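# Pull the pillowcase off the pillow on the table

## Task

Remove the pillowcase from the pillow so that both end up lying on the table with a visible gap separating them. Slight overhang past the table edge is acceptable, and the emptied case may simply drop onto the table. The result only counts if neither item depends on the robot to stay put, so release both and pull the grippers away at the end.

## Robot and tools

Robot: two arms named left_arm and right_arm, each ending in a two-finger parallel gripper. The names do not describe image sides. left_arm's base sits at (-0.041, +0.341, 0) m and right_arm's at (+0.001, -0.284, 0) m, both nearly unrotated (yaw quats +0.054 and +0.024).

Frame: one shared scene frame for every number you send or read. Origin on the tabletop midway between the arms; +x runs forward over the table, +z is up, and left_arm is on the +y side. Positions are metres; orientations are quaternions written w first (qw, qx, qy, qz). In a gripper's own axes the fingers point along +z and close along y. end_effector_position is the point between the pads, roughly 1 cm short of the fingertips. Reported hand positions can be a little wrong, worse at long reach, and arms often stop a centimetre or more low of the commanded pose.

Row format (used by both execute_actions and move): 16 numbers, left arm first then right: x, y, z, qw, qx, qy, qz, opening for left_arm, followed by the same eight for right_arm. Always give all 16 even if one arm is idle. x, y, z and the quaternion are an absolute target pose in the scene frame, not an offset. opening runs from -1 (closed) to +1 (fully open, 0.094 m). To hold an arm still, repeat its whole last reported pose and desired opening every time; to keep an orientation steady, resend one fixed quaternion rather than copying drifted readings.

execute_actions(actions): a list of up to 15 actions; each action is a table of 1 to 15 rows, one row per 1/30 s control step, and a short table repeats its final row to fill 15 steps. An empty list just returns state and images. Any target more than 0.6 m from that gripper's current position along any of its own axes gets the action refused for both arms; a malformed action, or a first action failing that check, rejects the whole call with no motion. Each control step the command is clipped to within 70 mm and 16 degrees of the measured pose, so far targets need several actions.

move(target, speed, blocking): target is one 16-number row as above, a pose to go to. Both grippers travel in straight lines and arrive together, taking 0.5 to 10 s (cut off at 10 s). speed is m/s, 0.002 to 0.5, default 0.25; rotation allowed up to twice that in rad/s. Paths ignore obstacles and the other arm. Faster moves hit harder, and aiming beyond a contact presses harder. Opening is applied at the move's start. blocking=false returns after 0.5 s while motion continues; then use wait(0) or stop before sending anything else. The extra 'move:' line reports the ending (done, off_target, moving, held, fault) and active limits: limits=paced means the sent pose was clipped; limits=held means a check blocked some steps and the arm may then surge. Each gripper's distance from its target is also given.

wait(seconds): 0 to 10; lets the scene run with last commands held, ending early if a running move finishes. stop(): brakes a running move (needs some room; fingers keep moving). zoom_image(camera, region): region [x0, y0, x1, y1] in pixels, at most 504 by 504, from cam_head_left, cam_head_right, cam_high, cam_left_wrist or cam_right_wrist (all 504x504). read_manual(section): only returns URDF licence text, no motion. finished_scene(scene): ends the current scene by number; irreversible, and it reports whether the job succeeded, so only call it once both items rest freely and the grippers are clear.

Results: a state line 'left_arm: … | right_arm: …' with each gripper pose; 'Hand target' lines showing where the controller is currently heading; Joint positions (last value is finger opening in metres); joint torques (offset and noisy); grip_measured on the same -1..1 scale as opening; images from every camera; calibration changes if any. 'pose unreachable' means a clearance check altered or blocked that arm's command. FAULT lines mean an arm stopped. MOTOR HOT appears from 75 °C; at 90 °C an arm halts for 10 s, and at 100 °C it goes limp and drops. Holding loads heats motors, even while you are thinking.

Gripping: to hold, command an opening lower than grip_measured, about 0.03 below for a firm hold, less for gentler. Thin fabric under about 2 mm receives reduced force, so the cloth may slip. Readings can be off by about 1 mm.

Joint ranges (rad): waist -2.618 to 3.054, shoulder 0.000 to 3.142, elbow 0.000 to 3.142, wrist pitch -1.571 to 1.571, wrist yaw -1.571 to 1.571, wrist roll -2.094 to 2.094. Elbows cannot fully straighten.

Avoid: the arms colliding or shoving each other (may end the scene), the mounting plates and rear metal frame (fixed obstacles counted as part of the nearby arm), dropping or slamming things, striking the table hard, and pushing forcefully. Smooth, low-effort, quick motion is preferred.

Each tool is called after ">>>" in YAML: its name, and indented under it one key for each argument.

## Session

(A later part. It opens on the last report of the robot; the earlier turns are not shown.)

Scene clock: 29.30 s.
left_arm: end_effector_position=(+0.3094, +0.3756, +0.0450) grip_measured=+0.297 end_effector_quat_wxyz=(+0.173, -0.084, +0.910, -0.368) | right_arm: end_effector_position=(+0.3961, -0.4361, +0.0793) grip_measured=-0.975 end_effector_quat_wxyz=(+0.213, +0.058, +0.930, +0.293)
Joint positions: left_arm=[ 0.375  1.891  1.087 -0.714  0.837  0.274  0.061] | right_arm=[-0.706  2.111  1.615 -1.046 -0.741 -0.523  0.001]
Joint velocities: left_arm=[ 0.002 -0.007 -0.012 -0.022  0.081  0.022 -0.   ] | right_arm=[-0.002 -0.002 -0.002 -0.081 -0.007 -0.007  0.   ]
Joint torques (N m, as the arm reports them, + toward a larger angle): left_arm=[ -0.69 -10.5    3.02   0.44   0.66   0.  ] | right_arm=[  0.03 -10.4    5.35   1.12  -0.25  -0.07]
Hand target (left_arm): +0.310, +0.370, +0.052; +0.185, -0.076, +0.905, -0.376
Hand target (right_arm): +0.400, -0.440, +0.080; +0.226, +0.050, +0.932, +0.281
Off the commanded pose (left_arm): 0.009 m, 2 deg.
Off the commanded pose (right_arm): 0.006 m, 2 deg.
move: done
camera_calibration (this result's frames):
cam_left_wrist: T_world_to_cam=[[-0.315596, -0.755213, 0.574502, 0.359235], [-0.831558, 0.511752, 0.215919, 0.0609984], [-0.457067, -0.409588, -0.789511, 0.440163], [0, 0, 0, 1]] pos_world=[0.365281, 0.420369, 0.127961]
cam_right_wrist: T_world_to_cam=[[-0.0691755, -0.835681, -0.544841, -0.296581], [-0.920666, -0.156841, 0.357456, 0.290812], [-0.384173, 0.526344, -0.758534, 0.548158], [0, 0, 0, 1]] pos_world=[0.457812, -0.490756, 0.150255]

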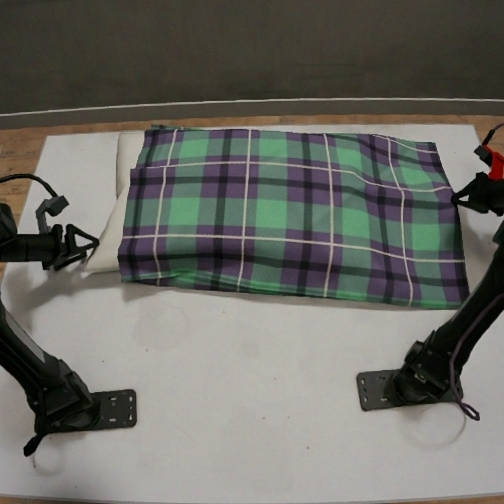

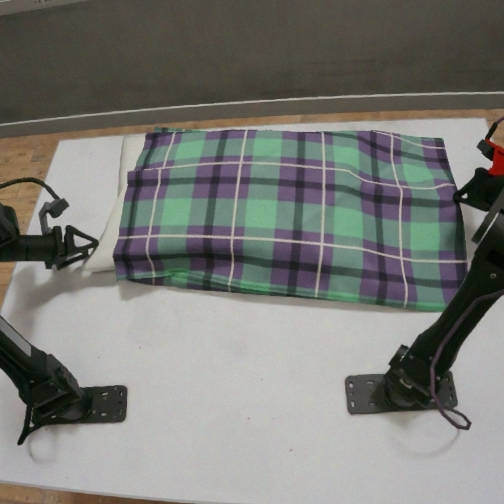

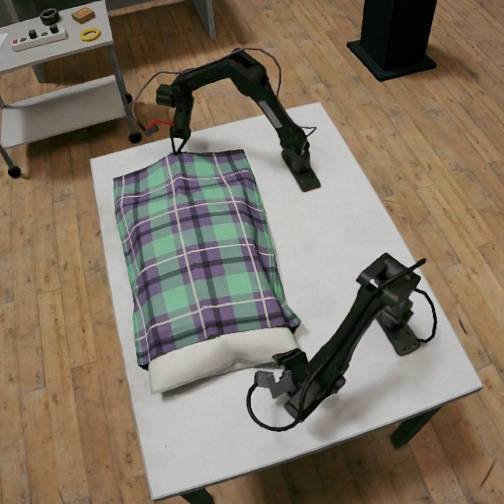

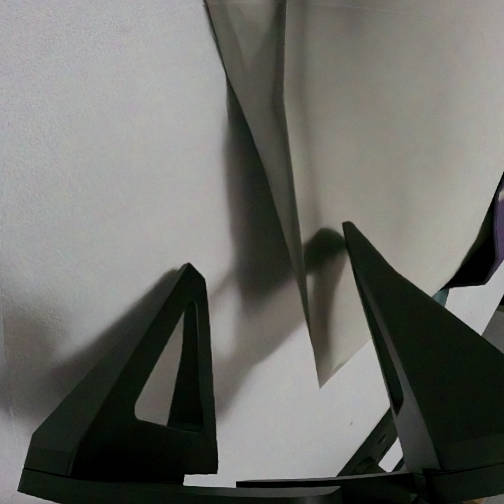

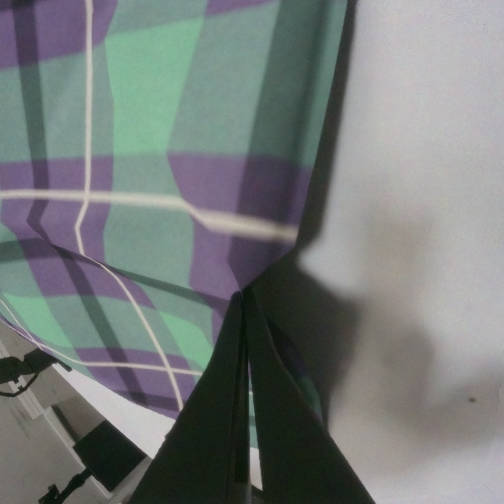

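>>> move:
  target: [0.31,0.325,0.052,0.185,-0.077,0.905,-0.375,0.3, 0.40,-0.44,0.08,0.226,0.05,0.93,0.28,-1]
  speed: 0.03

>>> move:
  target: [0.31,0.325,0.05,0.185,-0.077,0.905,-0.375,-1, 0.40,-0.44,0.08,0.226,0.05,0.93,0.28,-1]
  speed: 0.03

Scene clock: 32.70 s.
left_arm: end_effector_position=(+0.3131, +0.3312, +0.0485) grip_measured=+0.297 end_effector_quat_wxyz=(+0.181, -0.084, +0.907, -0.372) | right_arm: end_effector_position=(+0.3970, -0.4373, +0.0790) grip_measured=-0.975 end_effector_quat_wxyz=(+0.214, +0.058, +0.931, +0.291)
Joint positions: left_arm=[ 0.244  1.796  0.96  -0.517  0.831  0.07   0.061] | right_arm=[-0.706  2.111  1.615 -1.039 -0.738 -0.522  0.001]
Joint velocities: left_arm=[ 0.007 -0.002 -0.002  0.066 -0.007  0.007 -0.   ] | right_arm=[-0.017  0.007 -0.012  0.007 -0.007 -0.022  0.   ]
Joint torques (N m, as the arm reports them, + toward a larger angle): left_arm=[-1.15 -9.58  2.95  0.62  0.51  0.  ] | right_arm=[  0.04 -10.41   5.34   1.06  -0.27  -0.09]
Hand target (left_arm): +0.310, +0.324, +0.052; +0.184, -0.077, +0.905, -0.376
Hand target (right_arm): +0.400, -0.440, +0.080; +0.226, +0.050, +0.932, +0.280
Off the commanded pose (left_arm): 0.008 m, 1 deg.
Off the commanded pose (right_arm): 0.004 m, 2 deg.
move: done
camera_calibration (this result's frames):
cam_left_wrist: T_world_to_cam=[[-0.321112, -0.753329, 0.573919, 0.325986], [-0.838, 0.508334, 0.198374, 0.0900742], [-0.441183, -0.417244, -0.794522, 0.424152], [0, 0, 0, 1]] pos_world=[0.367289, 0.376761, 0.13204]
cam_right_wrist: T_world_to_cam=[[-0.0680542, -0.838903, -0.54001, -0.299888], [-0.922058, -0.153828, 0.355172, 0.29365], [-0.381023, 0.522091, -0.763048, 0.546182], [0, 0, 0, 1]] pos_world=[0.458461, -0.491563, 0.150524]

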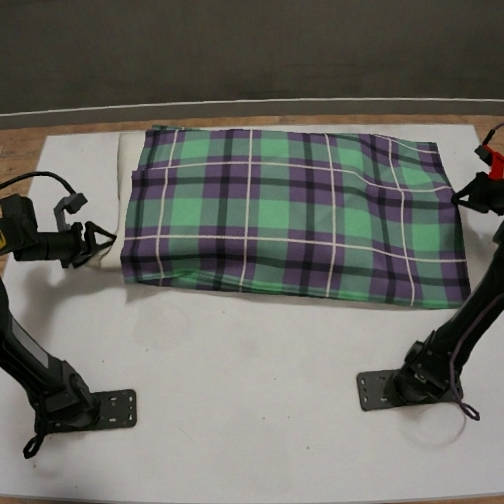

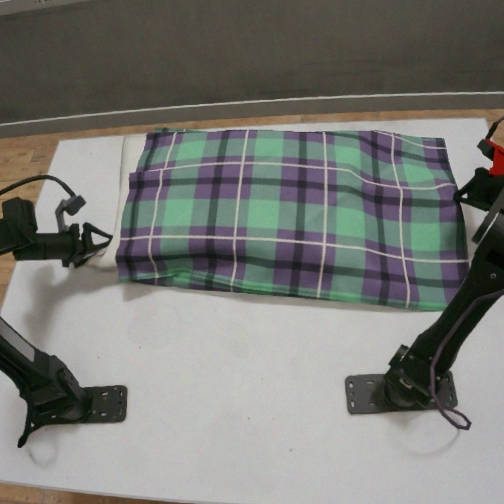

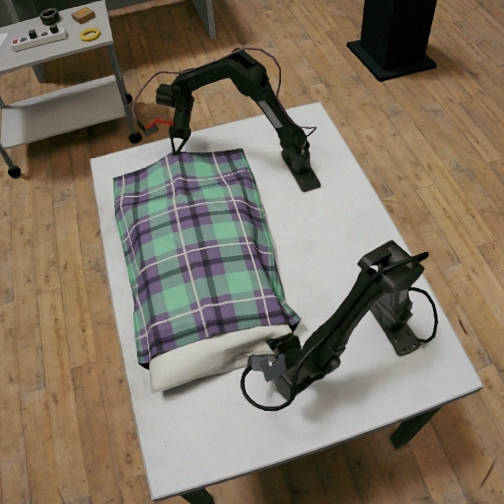

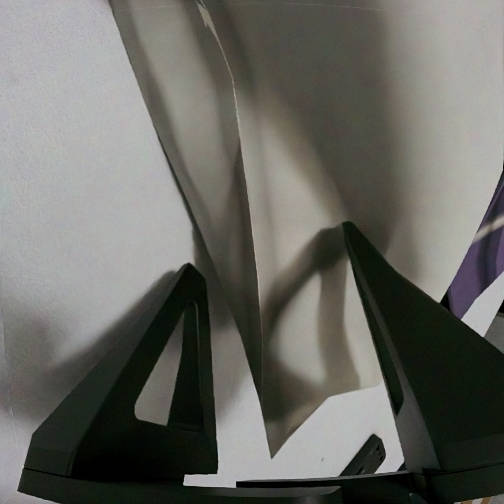

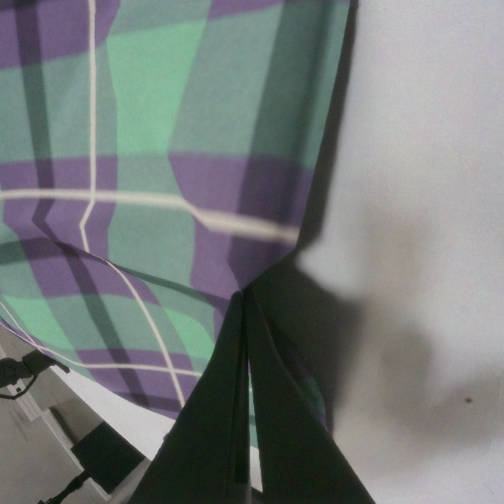

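Scene clock: 33.50 s.
left_arm: end_effector_position=(+0.3144, +0.3320, +0.0485) grip_measured=-0.962 end_effector_quat_wxyz=(+0.184, -0.083, +0.907, -0.370) | right_arm: end_effector_position=(+0.3971, -0.4373, +0.0790) grip_measured=-0.975 end_effector_quat_wxyz=(+0.215, +0.058, +0.931, +0.291)
Joint positions: left_arm=[ 0.244  1.796  0.96  -0.51   0.829  0.07   0.002] | right_arm=[-0.706  2.111  1.615 -1.039 -0.738 -0.522  0.001]
Joint velocities: left_arm=[-0.012 -0.007 -0.012  0.007  0.051  0.007  0.   ] | right_arm=[ 0.007  0.002  0.002  0.022 -0.022  0.022  0.   ]
Joint torques (N m, as the arm reports them, + toward a larger angle): left_arm=[-1.05 -9.1   2.77  0.66  0.52  0.  ] | right_arm=[  0.04 -10.44   5.31   1.08  -0.29  -0.1 ]
Hand target (left_arm): +0.310, +0.325, +0.050; +0.185, -0.077, +0.905, -0.375
Hand target (right_arm): +0.400, -0.440, +0.080; +0.226, +0.050, +0.932, +0.281
Off the commanded pose (left_arm): 0.008 m, 1 deg.
Off the commanded pose (right_arm): 0.004 m, 2 deg.
move: done
camera_calibration (this result's frames):
cam_left_wrist: T_world_to_cam=[[-0.324055, -0.756185, 0.568482, 0.329107], [-0.839593, 0.506801, 0.19554, 0.0919142], [-0.435972, -0.413928, -0.79912, 0.42255], [0, 0, 0, 1]] pos_world=[0.368039, 0.377189, 0.132603]
cam_right_wrist: T_world_to_cam=[[-0.0685771, -0.838812, -0.540085, -0.299669], [-0.922111, -0.153342, 0.355242, 0.293926], [-0.380799, 0.52238, -0.762963, 0.546262], [0, 0, 0, 1]] pos_world=[0.458498, -0.491651, 0.150516]

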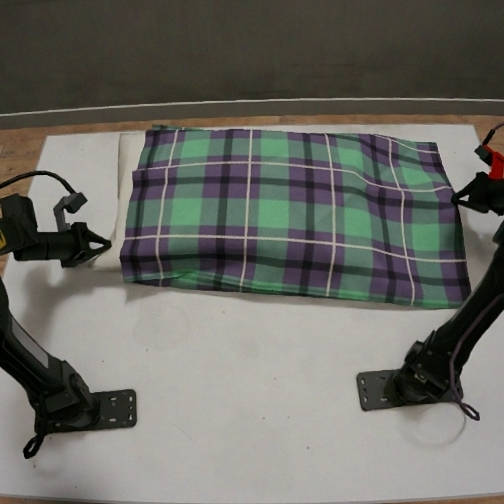

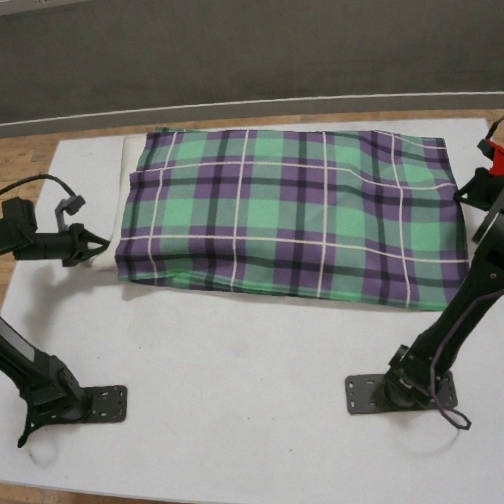

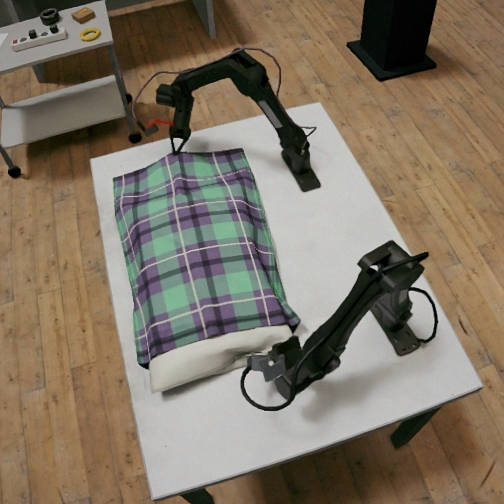

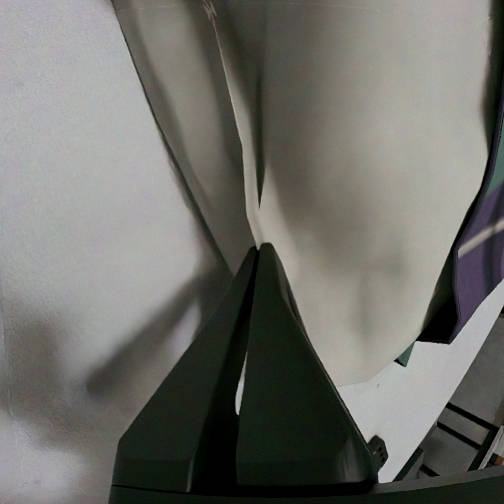

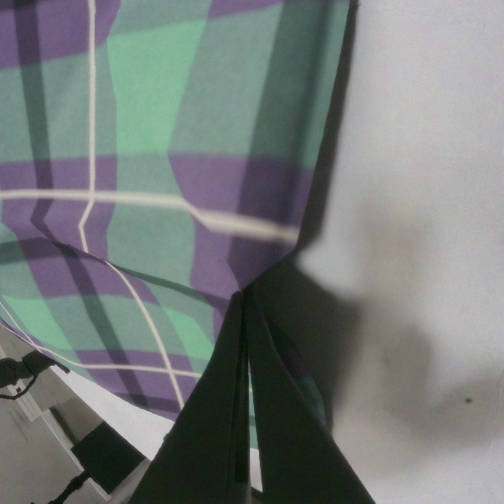

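Caught. Pull.

>>> move:
  target: [0.30,0.55,0.08,0.226,-0.05,0.93,-0.28,-1, 0.38,-0.55,0.16,0.3,0.1,0.93,0.15,-1]
  speed: 0.04

Scene clock: 39.87 s.
left_arm: end_effector_position=(+0.2964, +0.5344, +0.0736) grip_measured=-0.962 end_effector_quat_wxyz=(+0.210, -0.057, +0.928, -0.302) | right_arm: end_effector_position=(+0.3726, -0.5208, +0.1352) grip_measured=-0.975 end_effector_quat_wxyz=(+0.253, +0.114, +0.938, +0.206)
Joint positions: left_arm=[ 0.726  2.124  1.601 -1.201  0.74   0.77   0.002] | right_arm=[-0.866  2.058  1.79  -1.156 -0.652 -0.527  0.001]
Joint velocities: left_arm=[-0.017 -0.007 -0.002  0.037 -0.022  0.022 -0.   ] | right_arm=[ 0.007 -0.002 -0.012  0.022 -0.007 -0.081  0.   ]
Joint torques (N m, as the arm reports them, + toward a larger angle): left_arm=[  1.67 -10.42   7.61   0.15   0.31   0.12] | right_arm=[ -1.88 -11.93   9.93   1.64  -0.07  -0.14]
Hand target (left_arm): +0.300, +0.551, +0.079; +0.227, -0.051, +0.932, -0.279
Hand target (right_arm): +0.378, -0.548, +0.162; +0.299, +0.099, +0.937, +0.149
Off the commanded pose (left_arm): 0.017 m, 3 deg.
Off the commanded pose (right_arm): 0.039 m, 9 deg.
move: off_target (left_arm, right_arm)
camera_calibration (this result's frames):
cam_left_wrist: T_world_to_cam=[[-0.352557, -0.830635, 0.430987, 0.520495], [-0.846216, 0.479617, 0.232135, -0.0168768], [-0.399528, -0.282867, -0.871988, 0.443081], [0, 0, 0, 1]] pos_world=[0.346246, 0.565769, 0.165953]
cam_right_wrist: T_world_to_cam=[[-0.196424, -0.885633, -0.420799, -0.333936], [-0.940065, 0.048096, 0.337585, 0.35261], [-0.278738, 0.461889, -0.842, 0.564583], [0, 0, 0, 1]] pos_world=[0.423254, -0.573479, 0.215823]

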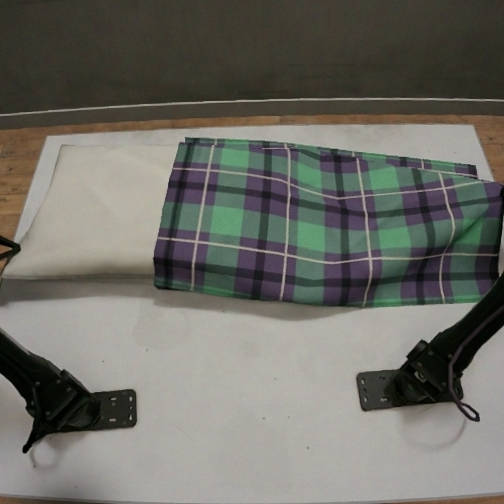

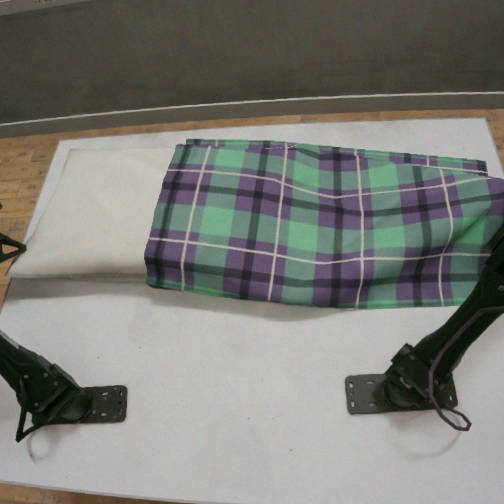

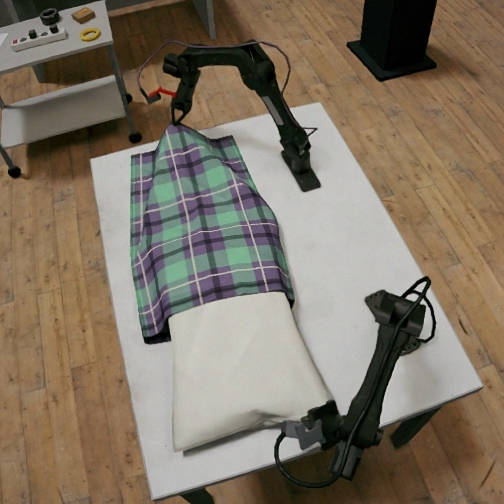

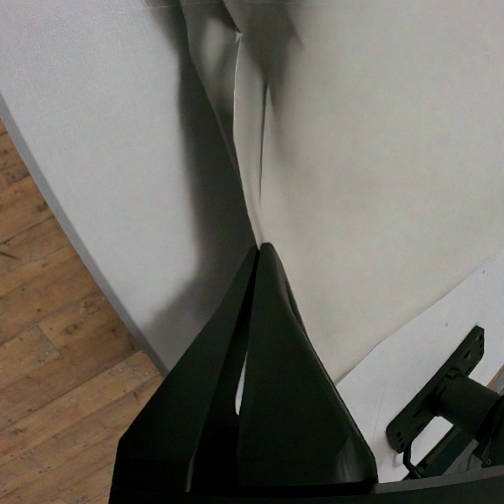

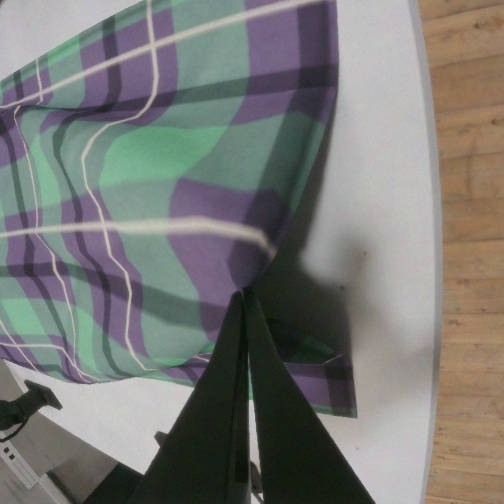

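>>> move:
  target: [0.30,0.56,0.08,0.226,-0.05,0.93,-0.28,-1, 0.33,-0.74,0.36,0.462,0.332,0.8,-0.191,-1]
  speed: 0.05

Scene clock: 51.10 s.
left_arm: end_effector_position=(+0.2965, +0.5457, +0.0739) grip_measured=-0.962 end_effector_quat_wxyz=(+0.212, -0.054, +0.930, -0.296) | right_arm: end_effector_position=(+0.3330, -0.7166, +0.3364) grip_measured=-0.975 end_effector_quat_wxyz=(+0.435, +0.317, +0.828, -0.159)
Joint positions: left_arm=[ 0.742  2.151  1.649 -1.226  0.731  0.795  0.002] | right_arm=[-1.039  1.971  2.217 -0.872 -0.225 -0.144  0.001]
Joint velocities: left_arm=[-0.002  0.002  0.007  0.051 -0.037  0.051  0.   ] | right_arm=[-0.007  0.007 -0.012 -0.037  0.007 -0.022 -0.   ]
Joint torques (N m, as the arm reports them, + toward a larger angle): left_arm=[  1.43 -10.51   7.43   0.02   0.37   0.1 ] | right_arm=[-0.77 -8.62  9.73  2.58  0.04  0.02]
Hand target (left_arm): +0.300, +0.559, +0.080; +0.226, -0.051, +0.931, -0.281
Hand target (right_arm): +0.332, -0.727, +0.349; +0.451, +0.318, +0.815, -0.176
Off the commanded pose (left_arm): 0.016 m, 2 deg.
Off the commanded pose (right_arm): 0.033 m, 6 deg.
move: off_target (left_arm, right_arm; path cut at 10 s)
camera_calibration (this result's frames):
cam_left_wrist: T_world_to_cam=[[-0.357456, -0.835165, 0.418002, 0.534594], [-0.845562, 0.479448, 0.234849, -0.0225842], [-0.396548, -0.269498, -0.877565, 0.438838], [0, 0, 0, 1]] pos_world=[0.346018, 0.575568, 0.166952]
cam_right_wrist: T_world_to_cam=[[-0.727215, -0.685778, -0.0294566, -0.242128], [-0.678348, 0.724569, -0.121835, 0.809021], [0.104895, -0.0686185, -0.992113, 0.355994], [0, 0, 0, 1]] pos_world=[0.335376, -0.72781, 0.444621]

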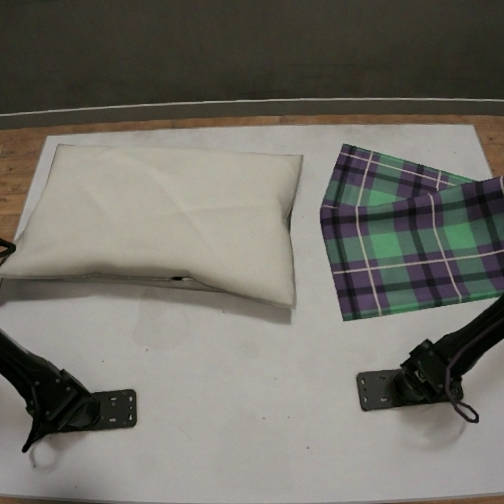

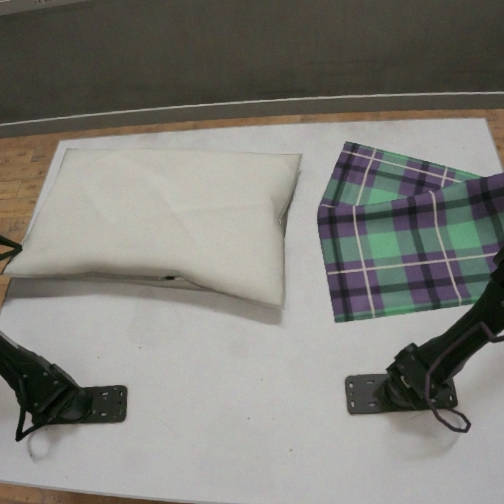

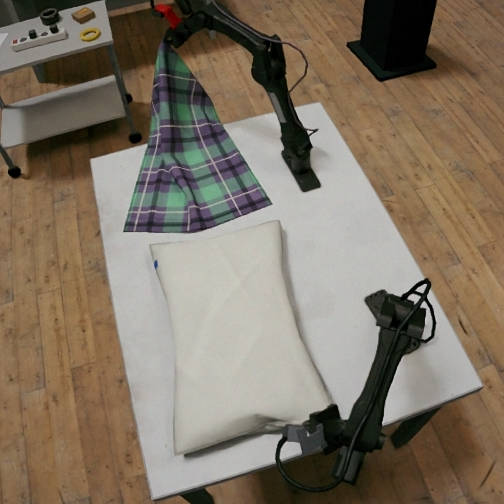

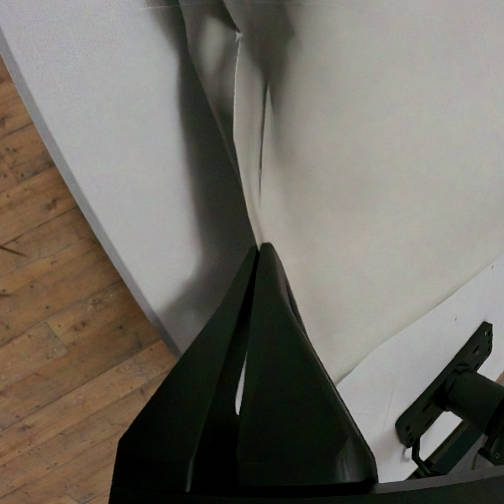

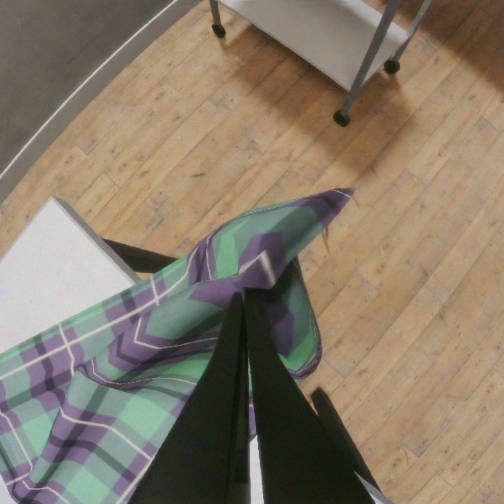

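Free. Lift a bit more to widen the gap, then fold back.

>>> move:
  target: [0.30,0.55,0.07,0.226,-0.05,0.93,-0.28,0.3, 0.36,-0.60,0.50,0.4,0.15,0.9,-0.08,-1]
  speed: 0.12

>>> move:
  target: [0.28,0.60,0.2,0.226,-0.05,0.93,-0.28,0.3, 0.40,-0.34,0.08,0.3,0,0.95,0,-1]
  speed: 0.15

>>> move:
  target: [0.28,0.60,0.2,0.226,-0.05,0.93,-0.28,0.3, 0.40,-0.34,0.08,0.3,0,0.95,0,0.3]

>>> move:
  target: [0.28,0.55,0.3,0.226,-0.05,0.93,-0.28,0.3, 0.33,-0.36,0.3,0.3,0,0.95,0,0.3]
  speed: 0.15

Scene clock: 54.60 s.
left_arm: end_effector_position=(+0.3001, +0.5516, +0.0680) grip_measured=+0.297 end_effector_quat_wxyz=(+0.220, -0.050, +0.933, -0.281) | right_arm: end_effector_position=(+0.3584, -0.6085, +0.4689) grip_measured=-0.975 end_effector_quat_wxyz=(+0.523, +0.171, +0.822, -0.146)
Joint positions: left_arm=[ 0.742  2.151  1.634 -1.171  0.722  0.788  0.061] | right_arm=[-0.917  2.036  2.841 -1.258 -0.356 -0.235  0.001]
Joint velocities: left_arm=[-0.007 -0.022  0.002  0.022  0.022 -0.007 -0.001] | right_arm=[ 0.002  0.002 -0.002  0.051 -0.007 -0.007 -0.001]
Joint torques (N m, as the arm reports them, + toward a larger angle): left_arm=[  0.05 -12.08   3.46   0.15   0.47  -0.01] | right_arm=[ 0.53 -9.57  6.92  2.71 -0.2   0.02]
Hand target (left_arm): +0.300, +0.550, +0.070; +0.226, -0.050, +0.931, -0.281
Hand target (right_arm): +0.356, -0.597, +0.498; +0.556, +0.153, +0.801, -0.160
Off the commanded pose (left_arm): 0.003 m, 1 deg.
Off the commanded pose (right_arm): 0.032 m, 19 deg; orientation clipped at the last step of the last action.
elbow stopped short (right arm): the move would have taken joint 3 (elbow) straighter than the controller allows; a more bent joint 3 avoids this.
move: off_target (right_arm); limits=paced
camera_calibration (this result's frames):
cam_left_wrist: T_world_to_cam=[[-0.360012, -0.849717, 0.385191, 0.554312], [-0.851377, 0.468061, 0.236802, -0.0130643], [-0.381508, -0.242691, -0.891938, 0.418323], [0, 0, 0, 1]] pos_world=[0.34803, 0.578646, 0.162696]
cam_right_wrist: T_world_to_cam=[[-0.508468, -0.86061, 0.0284692, -0.357549], [-0.823613, 0.47643, -0.307695, 0.752318], [0.251242, -0.179901, -0.951059, 0.352783], [0, 0, 0, 1]] pos_world=[0.349183, -0.602672, 0.577181]

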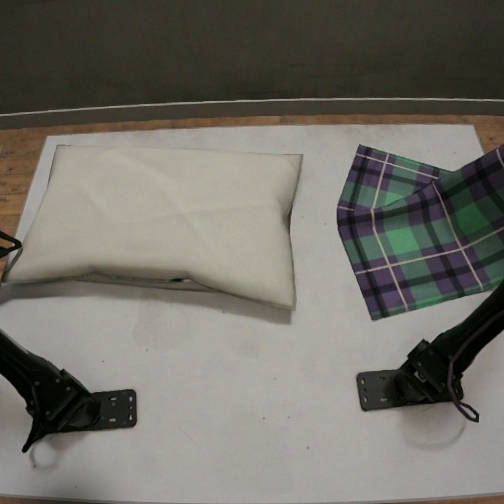

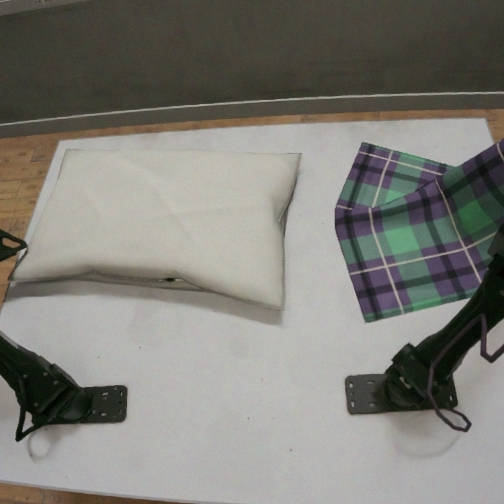

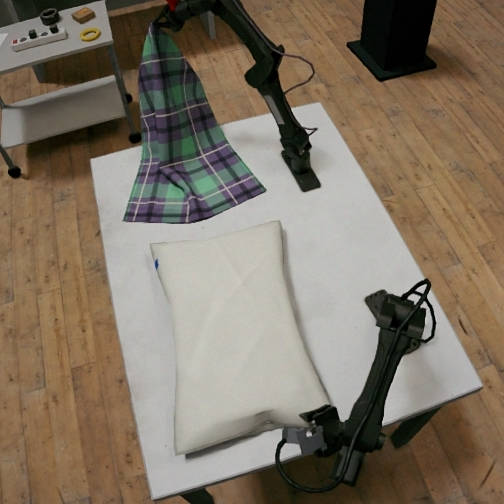

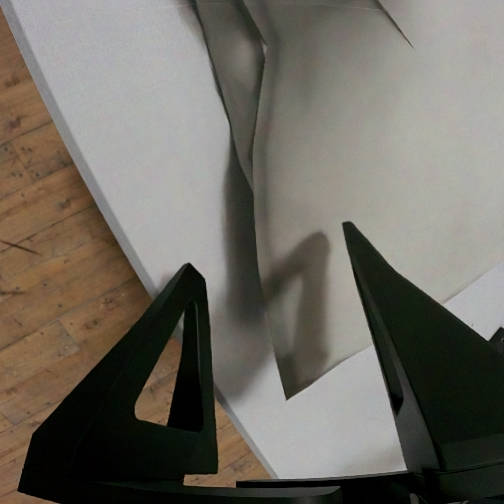

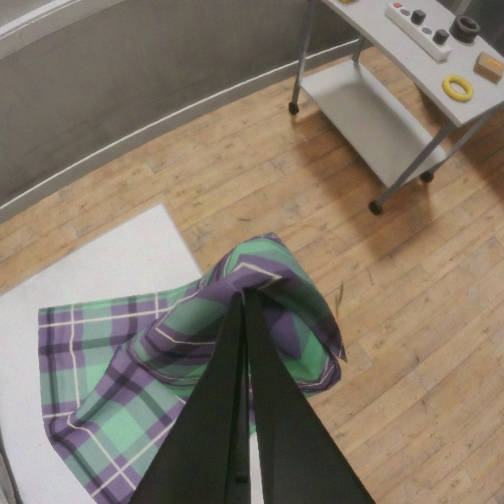

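Scene clock: 58.33 s.
left_arm: end_effector_position=(+0.2787, +0.5979, +0.1799) grip_measured=+0.297 end_effector_quat_wxyz=(+0.252, -0.078, +0.934, -0.241) | right_arm: end_effector_position=(+0.3987, -0.3433, +0.0834) grip_measured=-0.975 end_effector_quat_wxyz=(+0.303, +0.002, +0.953, +0.007)
Joint positions: left_arm=[ 0.855  2.12   2.044 -1.557  0.709  0.821  0.061] | right_arm=[-0.258  1.599  0.97  -0.338 -0.134 -0.165  0.001]
Joint velocities: left_arm=[ 0.002  0.012  0.012 -0.037 -0.007 -0.007  0.   ] | right_arm=[ 0.017  0.002 -0.002  0.022 -0.007  0.007  0.   ]
Joint torques (N m, as the arm reports them, + toward a larger angle): left_arm=[  0.72 -12.89   7.17   0.03   0.59  -0.02] | right_arm=[ 0.49 -5.78  6.34  2.02  0.06  0.02]
Hand target (left_arm): +0.280, +0.599, +0.200; +0.274, -0.075, +0.931, -0.231
Hand target (right_arm): +0.400, -0.342, +0.079; +0.303, +0.002, +0.953, +0.007
Off the commanded pose (left_arm): 0.020 m, 6 deg.
Off the commanded pose (right_arm): 0.005 m, 1 deg.
joint sent to its limit (left arm) — the command would take joint 4 (wrist pitch) past its lower limit, so that joint was sent only as far as its limit.
move: off_target (left_arm)
camera_calibration (this result's frames):
cam_left_wrist: T_world_to_cam=[[-0.297367, -0.901494, 0.314455, 0.569067], [-0.896899, 0.376674, 0.231708, -0.0113186], [-0.32733, -0.213132, -0.920559, 0.493621], [0, 0, 0, 1]] pos_world=[0.320647, 0.622481, 0.278084]
cam_right_wrist: T_world_to_cam=[[-0.0883373, -0.99609, -0.000945898, -0.309437], [-0.971361, 0.0859339, 0.221524, 0.42121], [-0.220576, 0.0204876, -0.975155, 0.282624], [0, 0, 0, 1]] pos_world=[0.444152, -0.350214, 0.182002]

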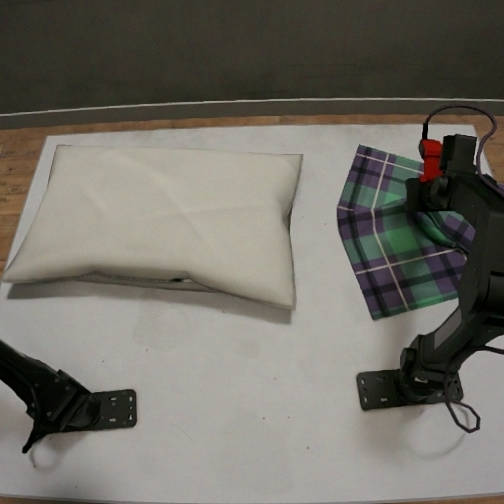

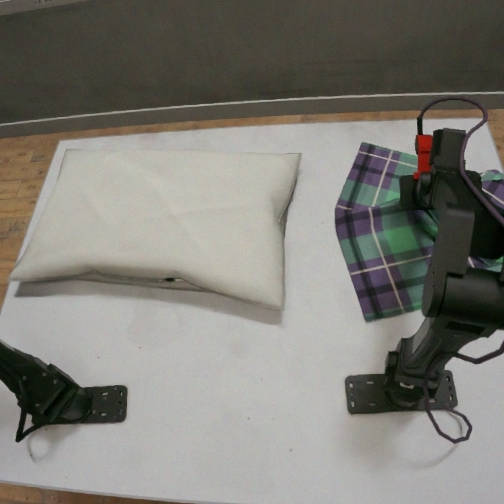

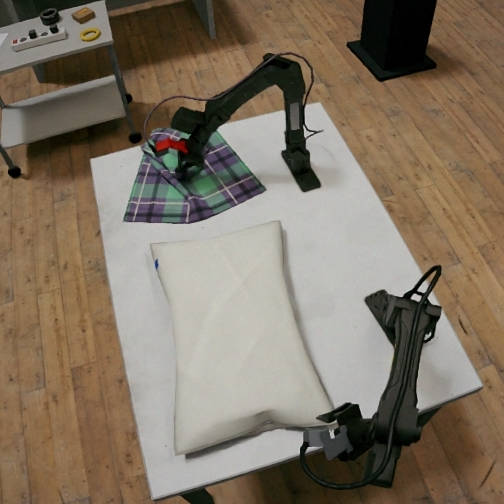

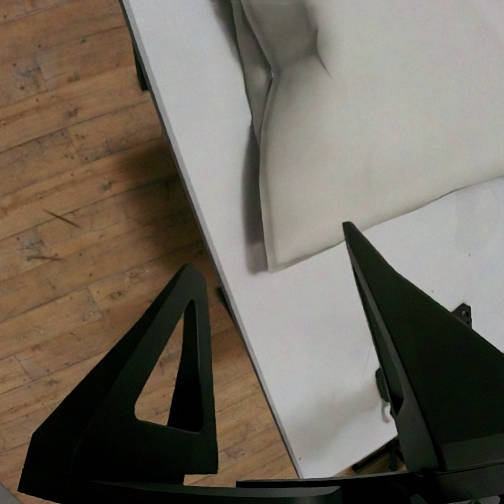

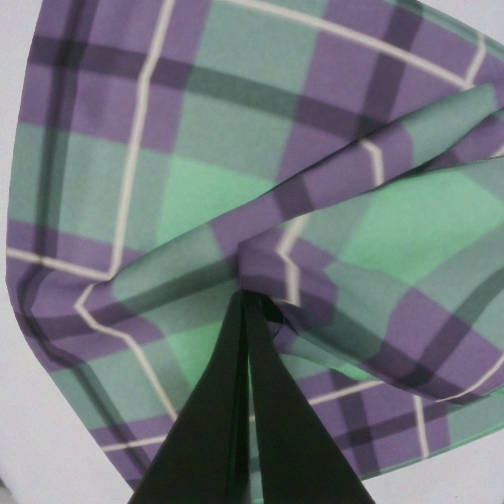

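Scene clock: 59.03 s.
left_arm: end_effector_position=(+0.2782, +0.5982, +0.1795) grip_measured=+0.297 end_effector_quat_wxyz=(+0.250, -0.078, +0.935, -0.240) | right_arm: end_effector_position=(+0.3990, -0.3417, +0.0831) grip_measured=+0.299 end_effector_quat_wxyz=(+0.302, +0.000, +0.953, +0.002)
Joint positions: left_arm=[ 0.855  2.12   2.044 -1.557  0.705  0.82   0.061] | right_arm=[-0.247  1.599  0.97  -0.338 -0.118 -0.162  0.061]
Joint velocities: left_arm=[-0.007  0.002 -0.007  0.11  -0.007 -0.037 -0.   ] | right_arm=[-0.017  0.002  0.002 -0.066 -0.037 -0.007 -0.   ]
Joint torques (N m, as the arm reports them, + toward a larger angle): left_arm=[  0.66 -12.88   7.27   0.02   0.61  -0.02] | right_arm=[ 0.55 -5.97  6.53  1.93  0.05  0.05]
Hand target (left_arm): +0.280, +0.599, +0.199; +0.273, -0.075, +0.931, -0.231
Hand target (right_arm): +0.400, -0.340, +0.080; +0.301, -0.000, +0.954, +0.000
Off the commanded pose (left_arm): 0.021 m, 6 deg.
Off the commanded pose (right_arm): 0.004 m, 0 deg.
joint sent to its limit (left arm) — the command would take joint 4 (wrist pitch) past its lower limit, so that joint was sent only as far as its limit.
move: off_target (left_arm)
camera_calibration (this result's frames):
cam_left_wrist: T_world_to_cam=[[-0.29629, -0.902131, 0.313642, 0.569548], [-0.896152, 0.376166, 0.235396, -0.0122798], [-0.330339, -0.211326, -0.919901, 0.492768], [0, 0, 0, 1]] pos_world=[0.320528, 0.622561, 0.277554]
cam_right_wrist: T_world_to_cam=[[-0.0885321, -0.996017, 0.0106262, -0.308698], [-0.97074, 0.0886663, 0.223163, 0.421954], [-0.223216, 0.00944175, -0.974723, 0.279606], [0, 0, 0, 1]] pos_world=[0.444691, -0.347521, 0.181655]

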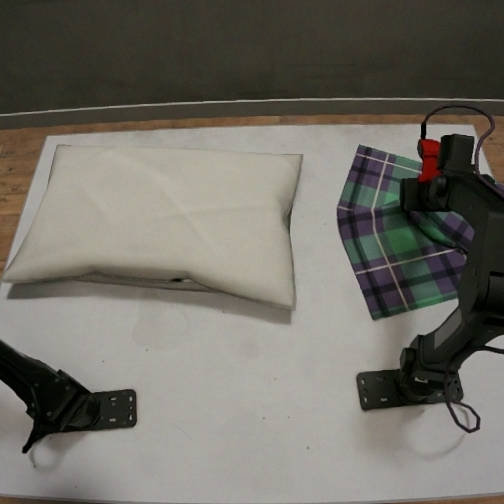

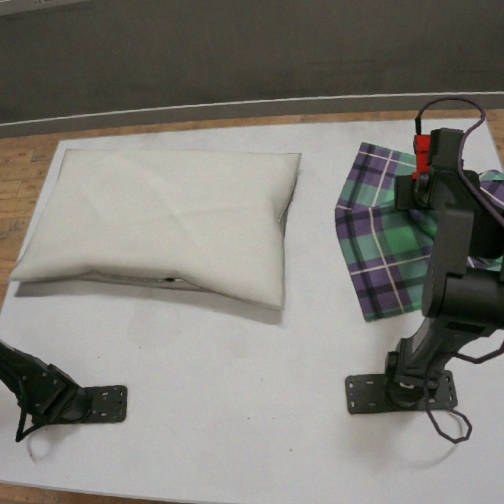

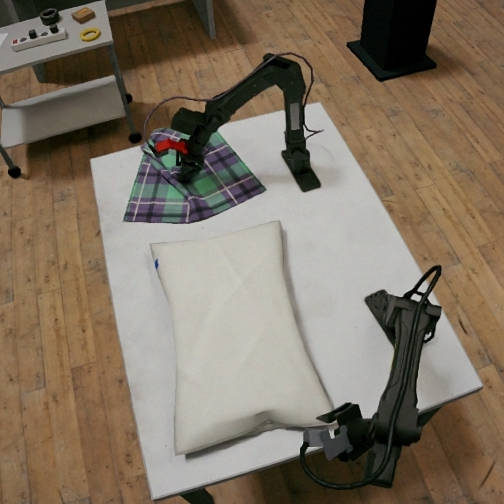

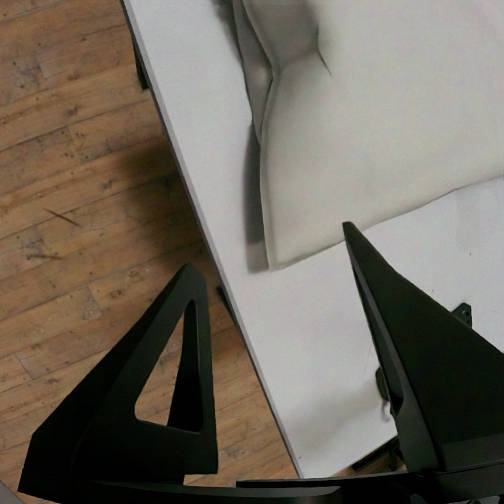

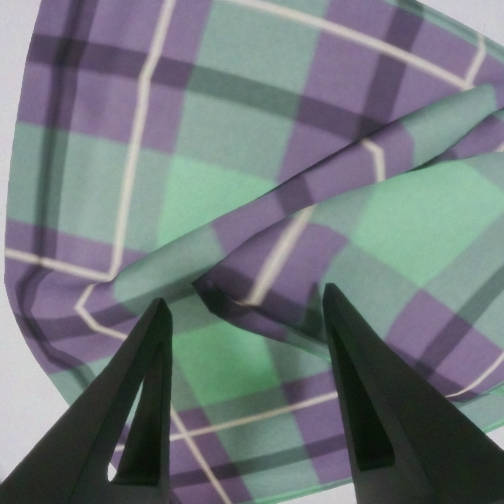

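Scene clock: 61.23 s.
left_arm: end_effector_position=(+0.2764, +0.5557, +0.2796) grip_measured=+0.297 end_effector_quat_wxyz=(+0.317, -0.113, +0.919, -0.203) | right_arm: end_effector_position=(+0.3288, -0.3592, +0.2931) grip_measured=+0.299 end_effector_quat_wxyz=(+0.296, +0.001, +0.955, -0.003)
Joint positions: left_arm=[ 0.809  1.857  2.044 -1.559  0.751  0.593  0.061] | right_arm=[-0.368  1.412  1.666 -1.247 -0.172 -0.268  0.061]
Joint velocities: left_arm=[ 0.012  0.012 -0.017  0.037  0.037 -0.051  0.   ] | right_arm=[ 0.012  0.002 -0.002 -0.051 -0.066 -0.066 -0.   ]
Joint torques (N m, as the arm reports them, + toward a larger angle): left_arm=[ -0.69 -10.14   7.68   0.43   0.62  -0.04] | right_arm=[-0.7  -4.48  8.5   1.7  -0.16 -0.08]
Hand target (left_arm): +0.279, +0.549, +0.300; +0.340, -0.101, +0.914, -0.198
Hand target (right_arm): +0.328, -0.360, +0.300; +0.302, -0.000, +0.953, -0.001
Off the commanded pose (left_arm): 0.021 m, 16 deg.
Off the commanded pose (right_arm): 0.007 m, 1 deg.
joint sent to its limit (left arm) — the command would take joint 4 (wrist pitch) past its lower limit, so that joint was sent only as far as its limit.
move: off_target (left_arm)
camera_calibration (this result's frames):
cam_left_wrist: T_world_to_cam=[[-0.21539, -0.947798, 0.235129, 0.524268], [-0.955422, 0.254324, 0.149962, 0.086511], [-0.201932, -0.192347, -0.960326, 0.540587], [0, 0, 0, 1]] pos_world=[0.304738, 0.578879, 0.382896]
cam_right_wrist: T_world_to_cam=[[-0.0922368, -0.995493, 0.0220517, -0.336473], [-0.967416, 0.0948357, 0.234762, 0.306285], [-0.235795, 0.000320508, -0.971803, 0.468758], [0, 0, 0, 1]] pos_world=[0.3758, -0.364153, 0.391056]

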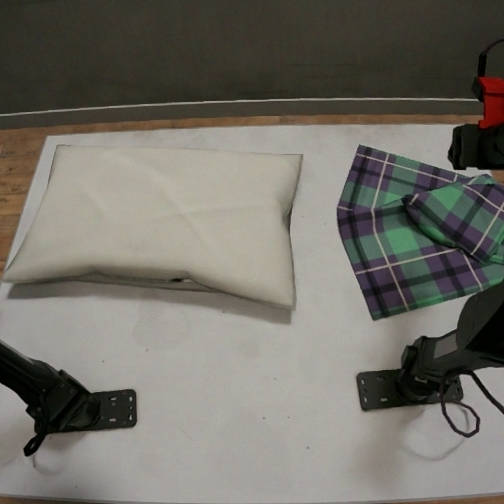

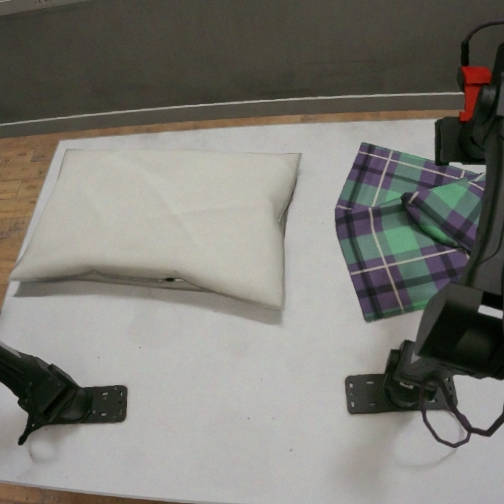

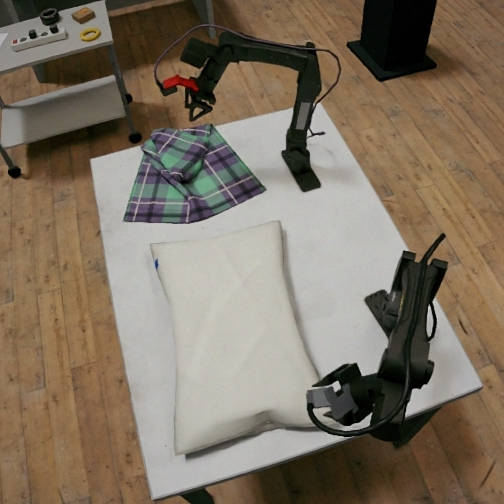

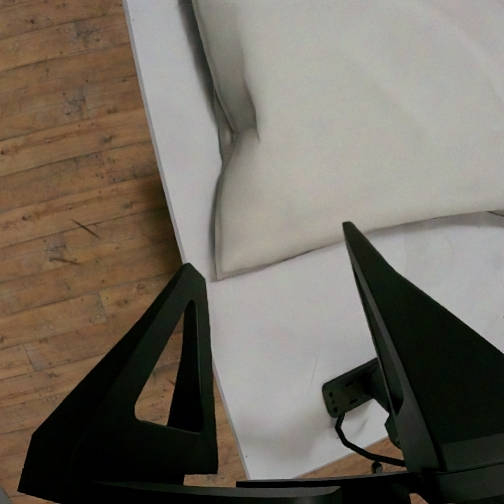

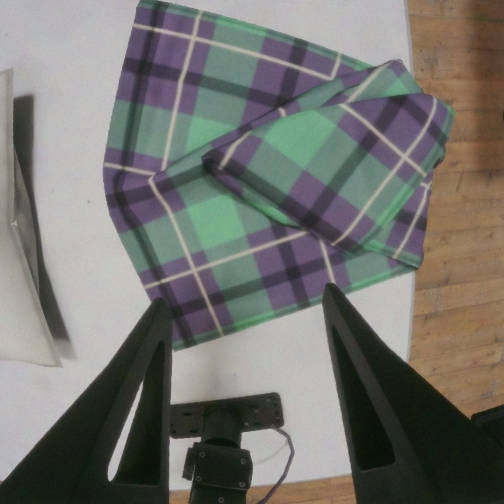

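>>> finished_scene:
  scene: 2

The scene is finished: the task was done.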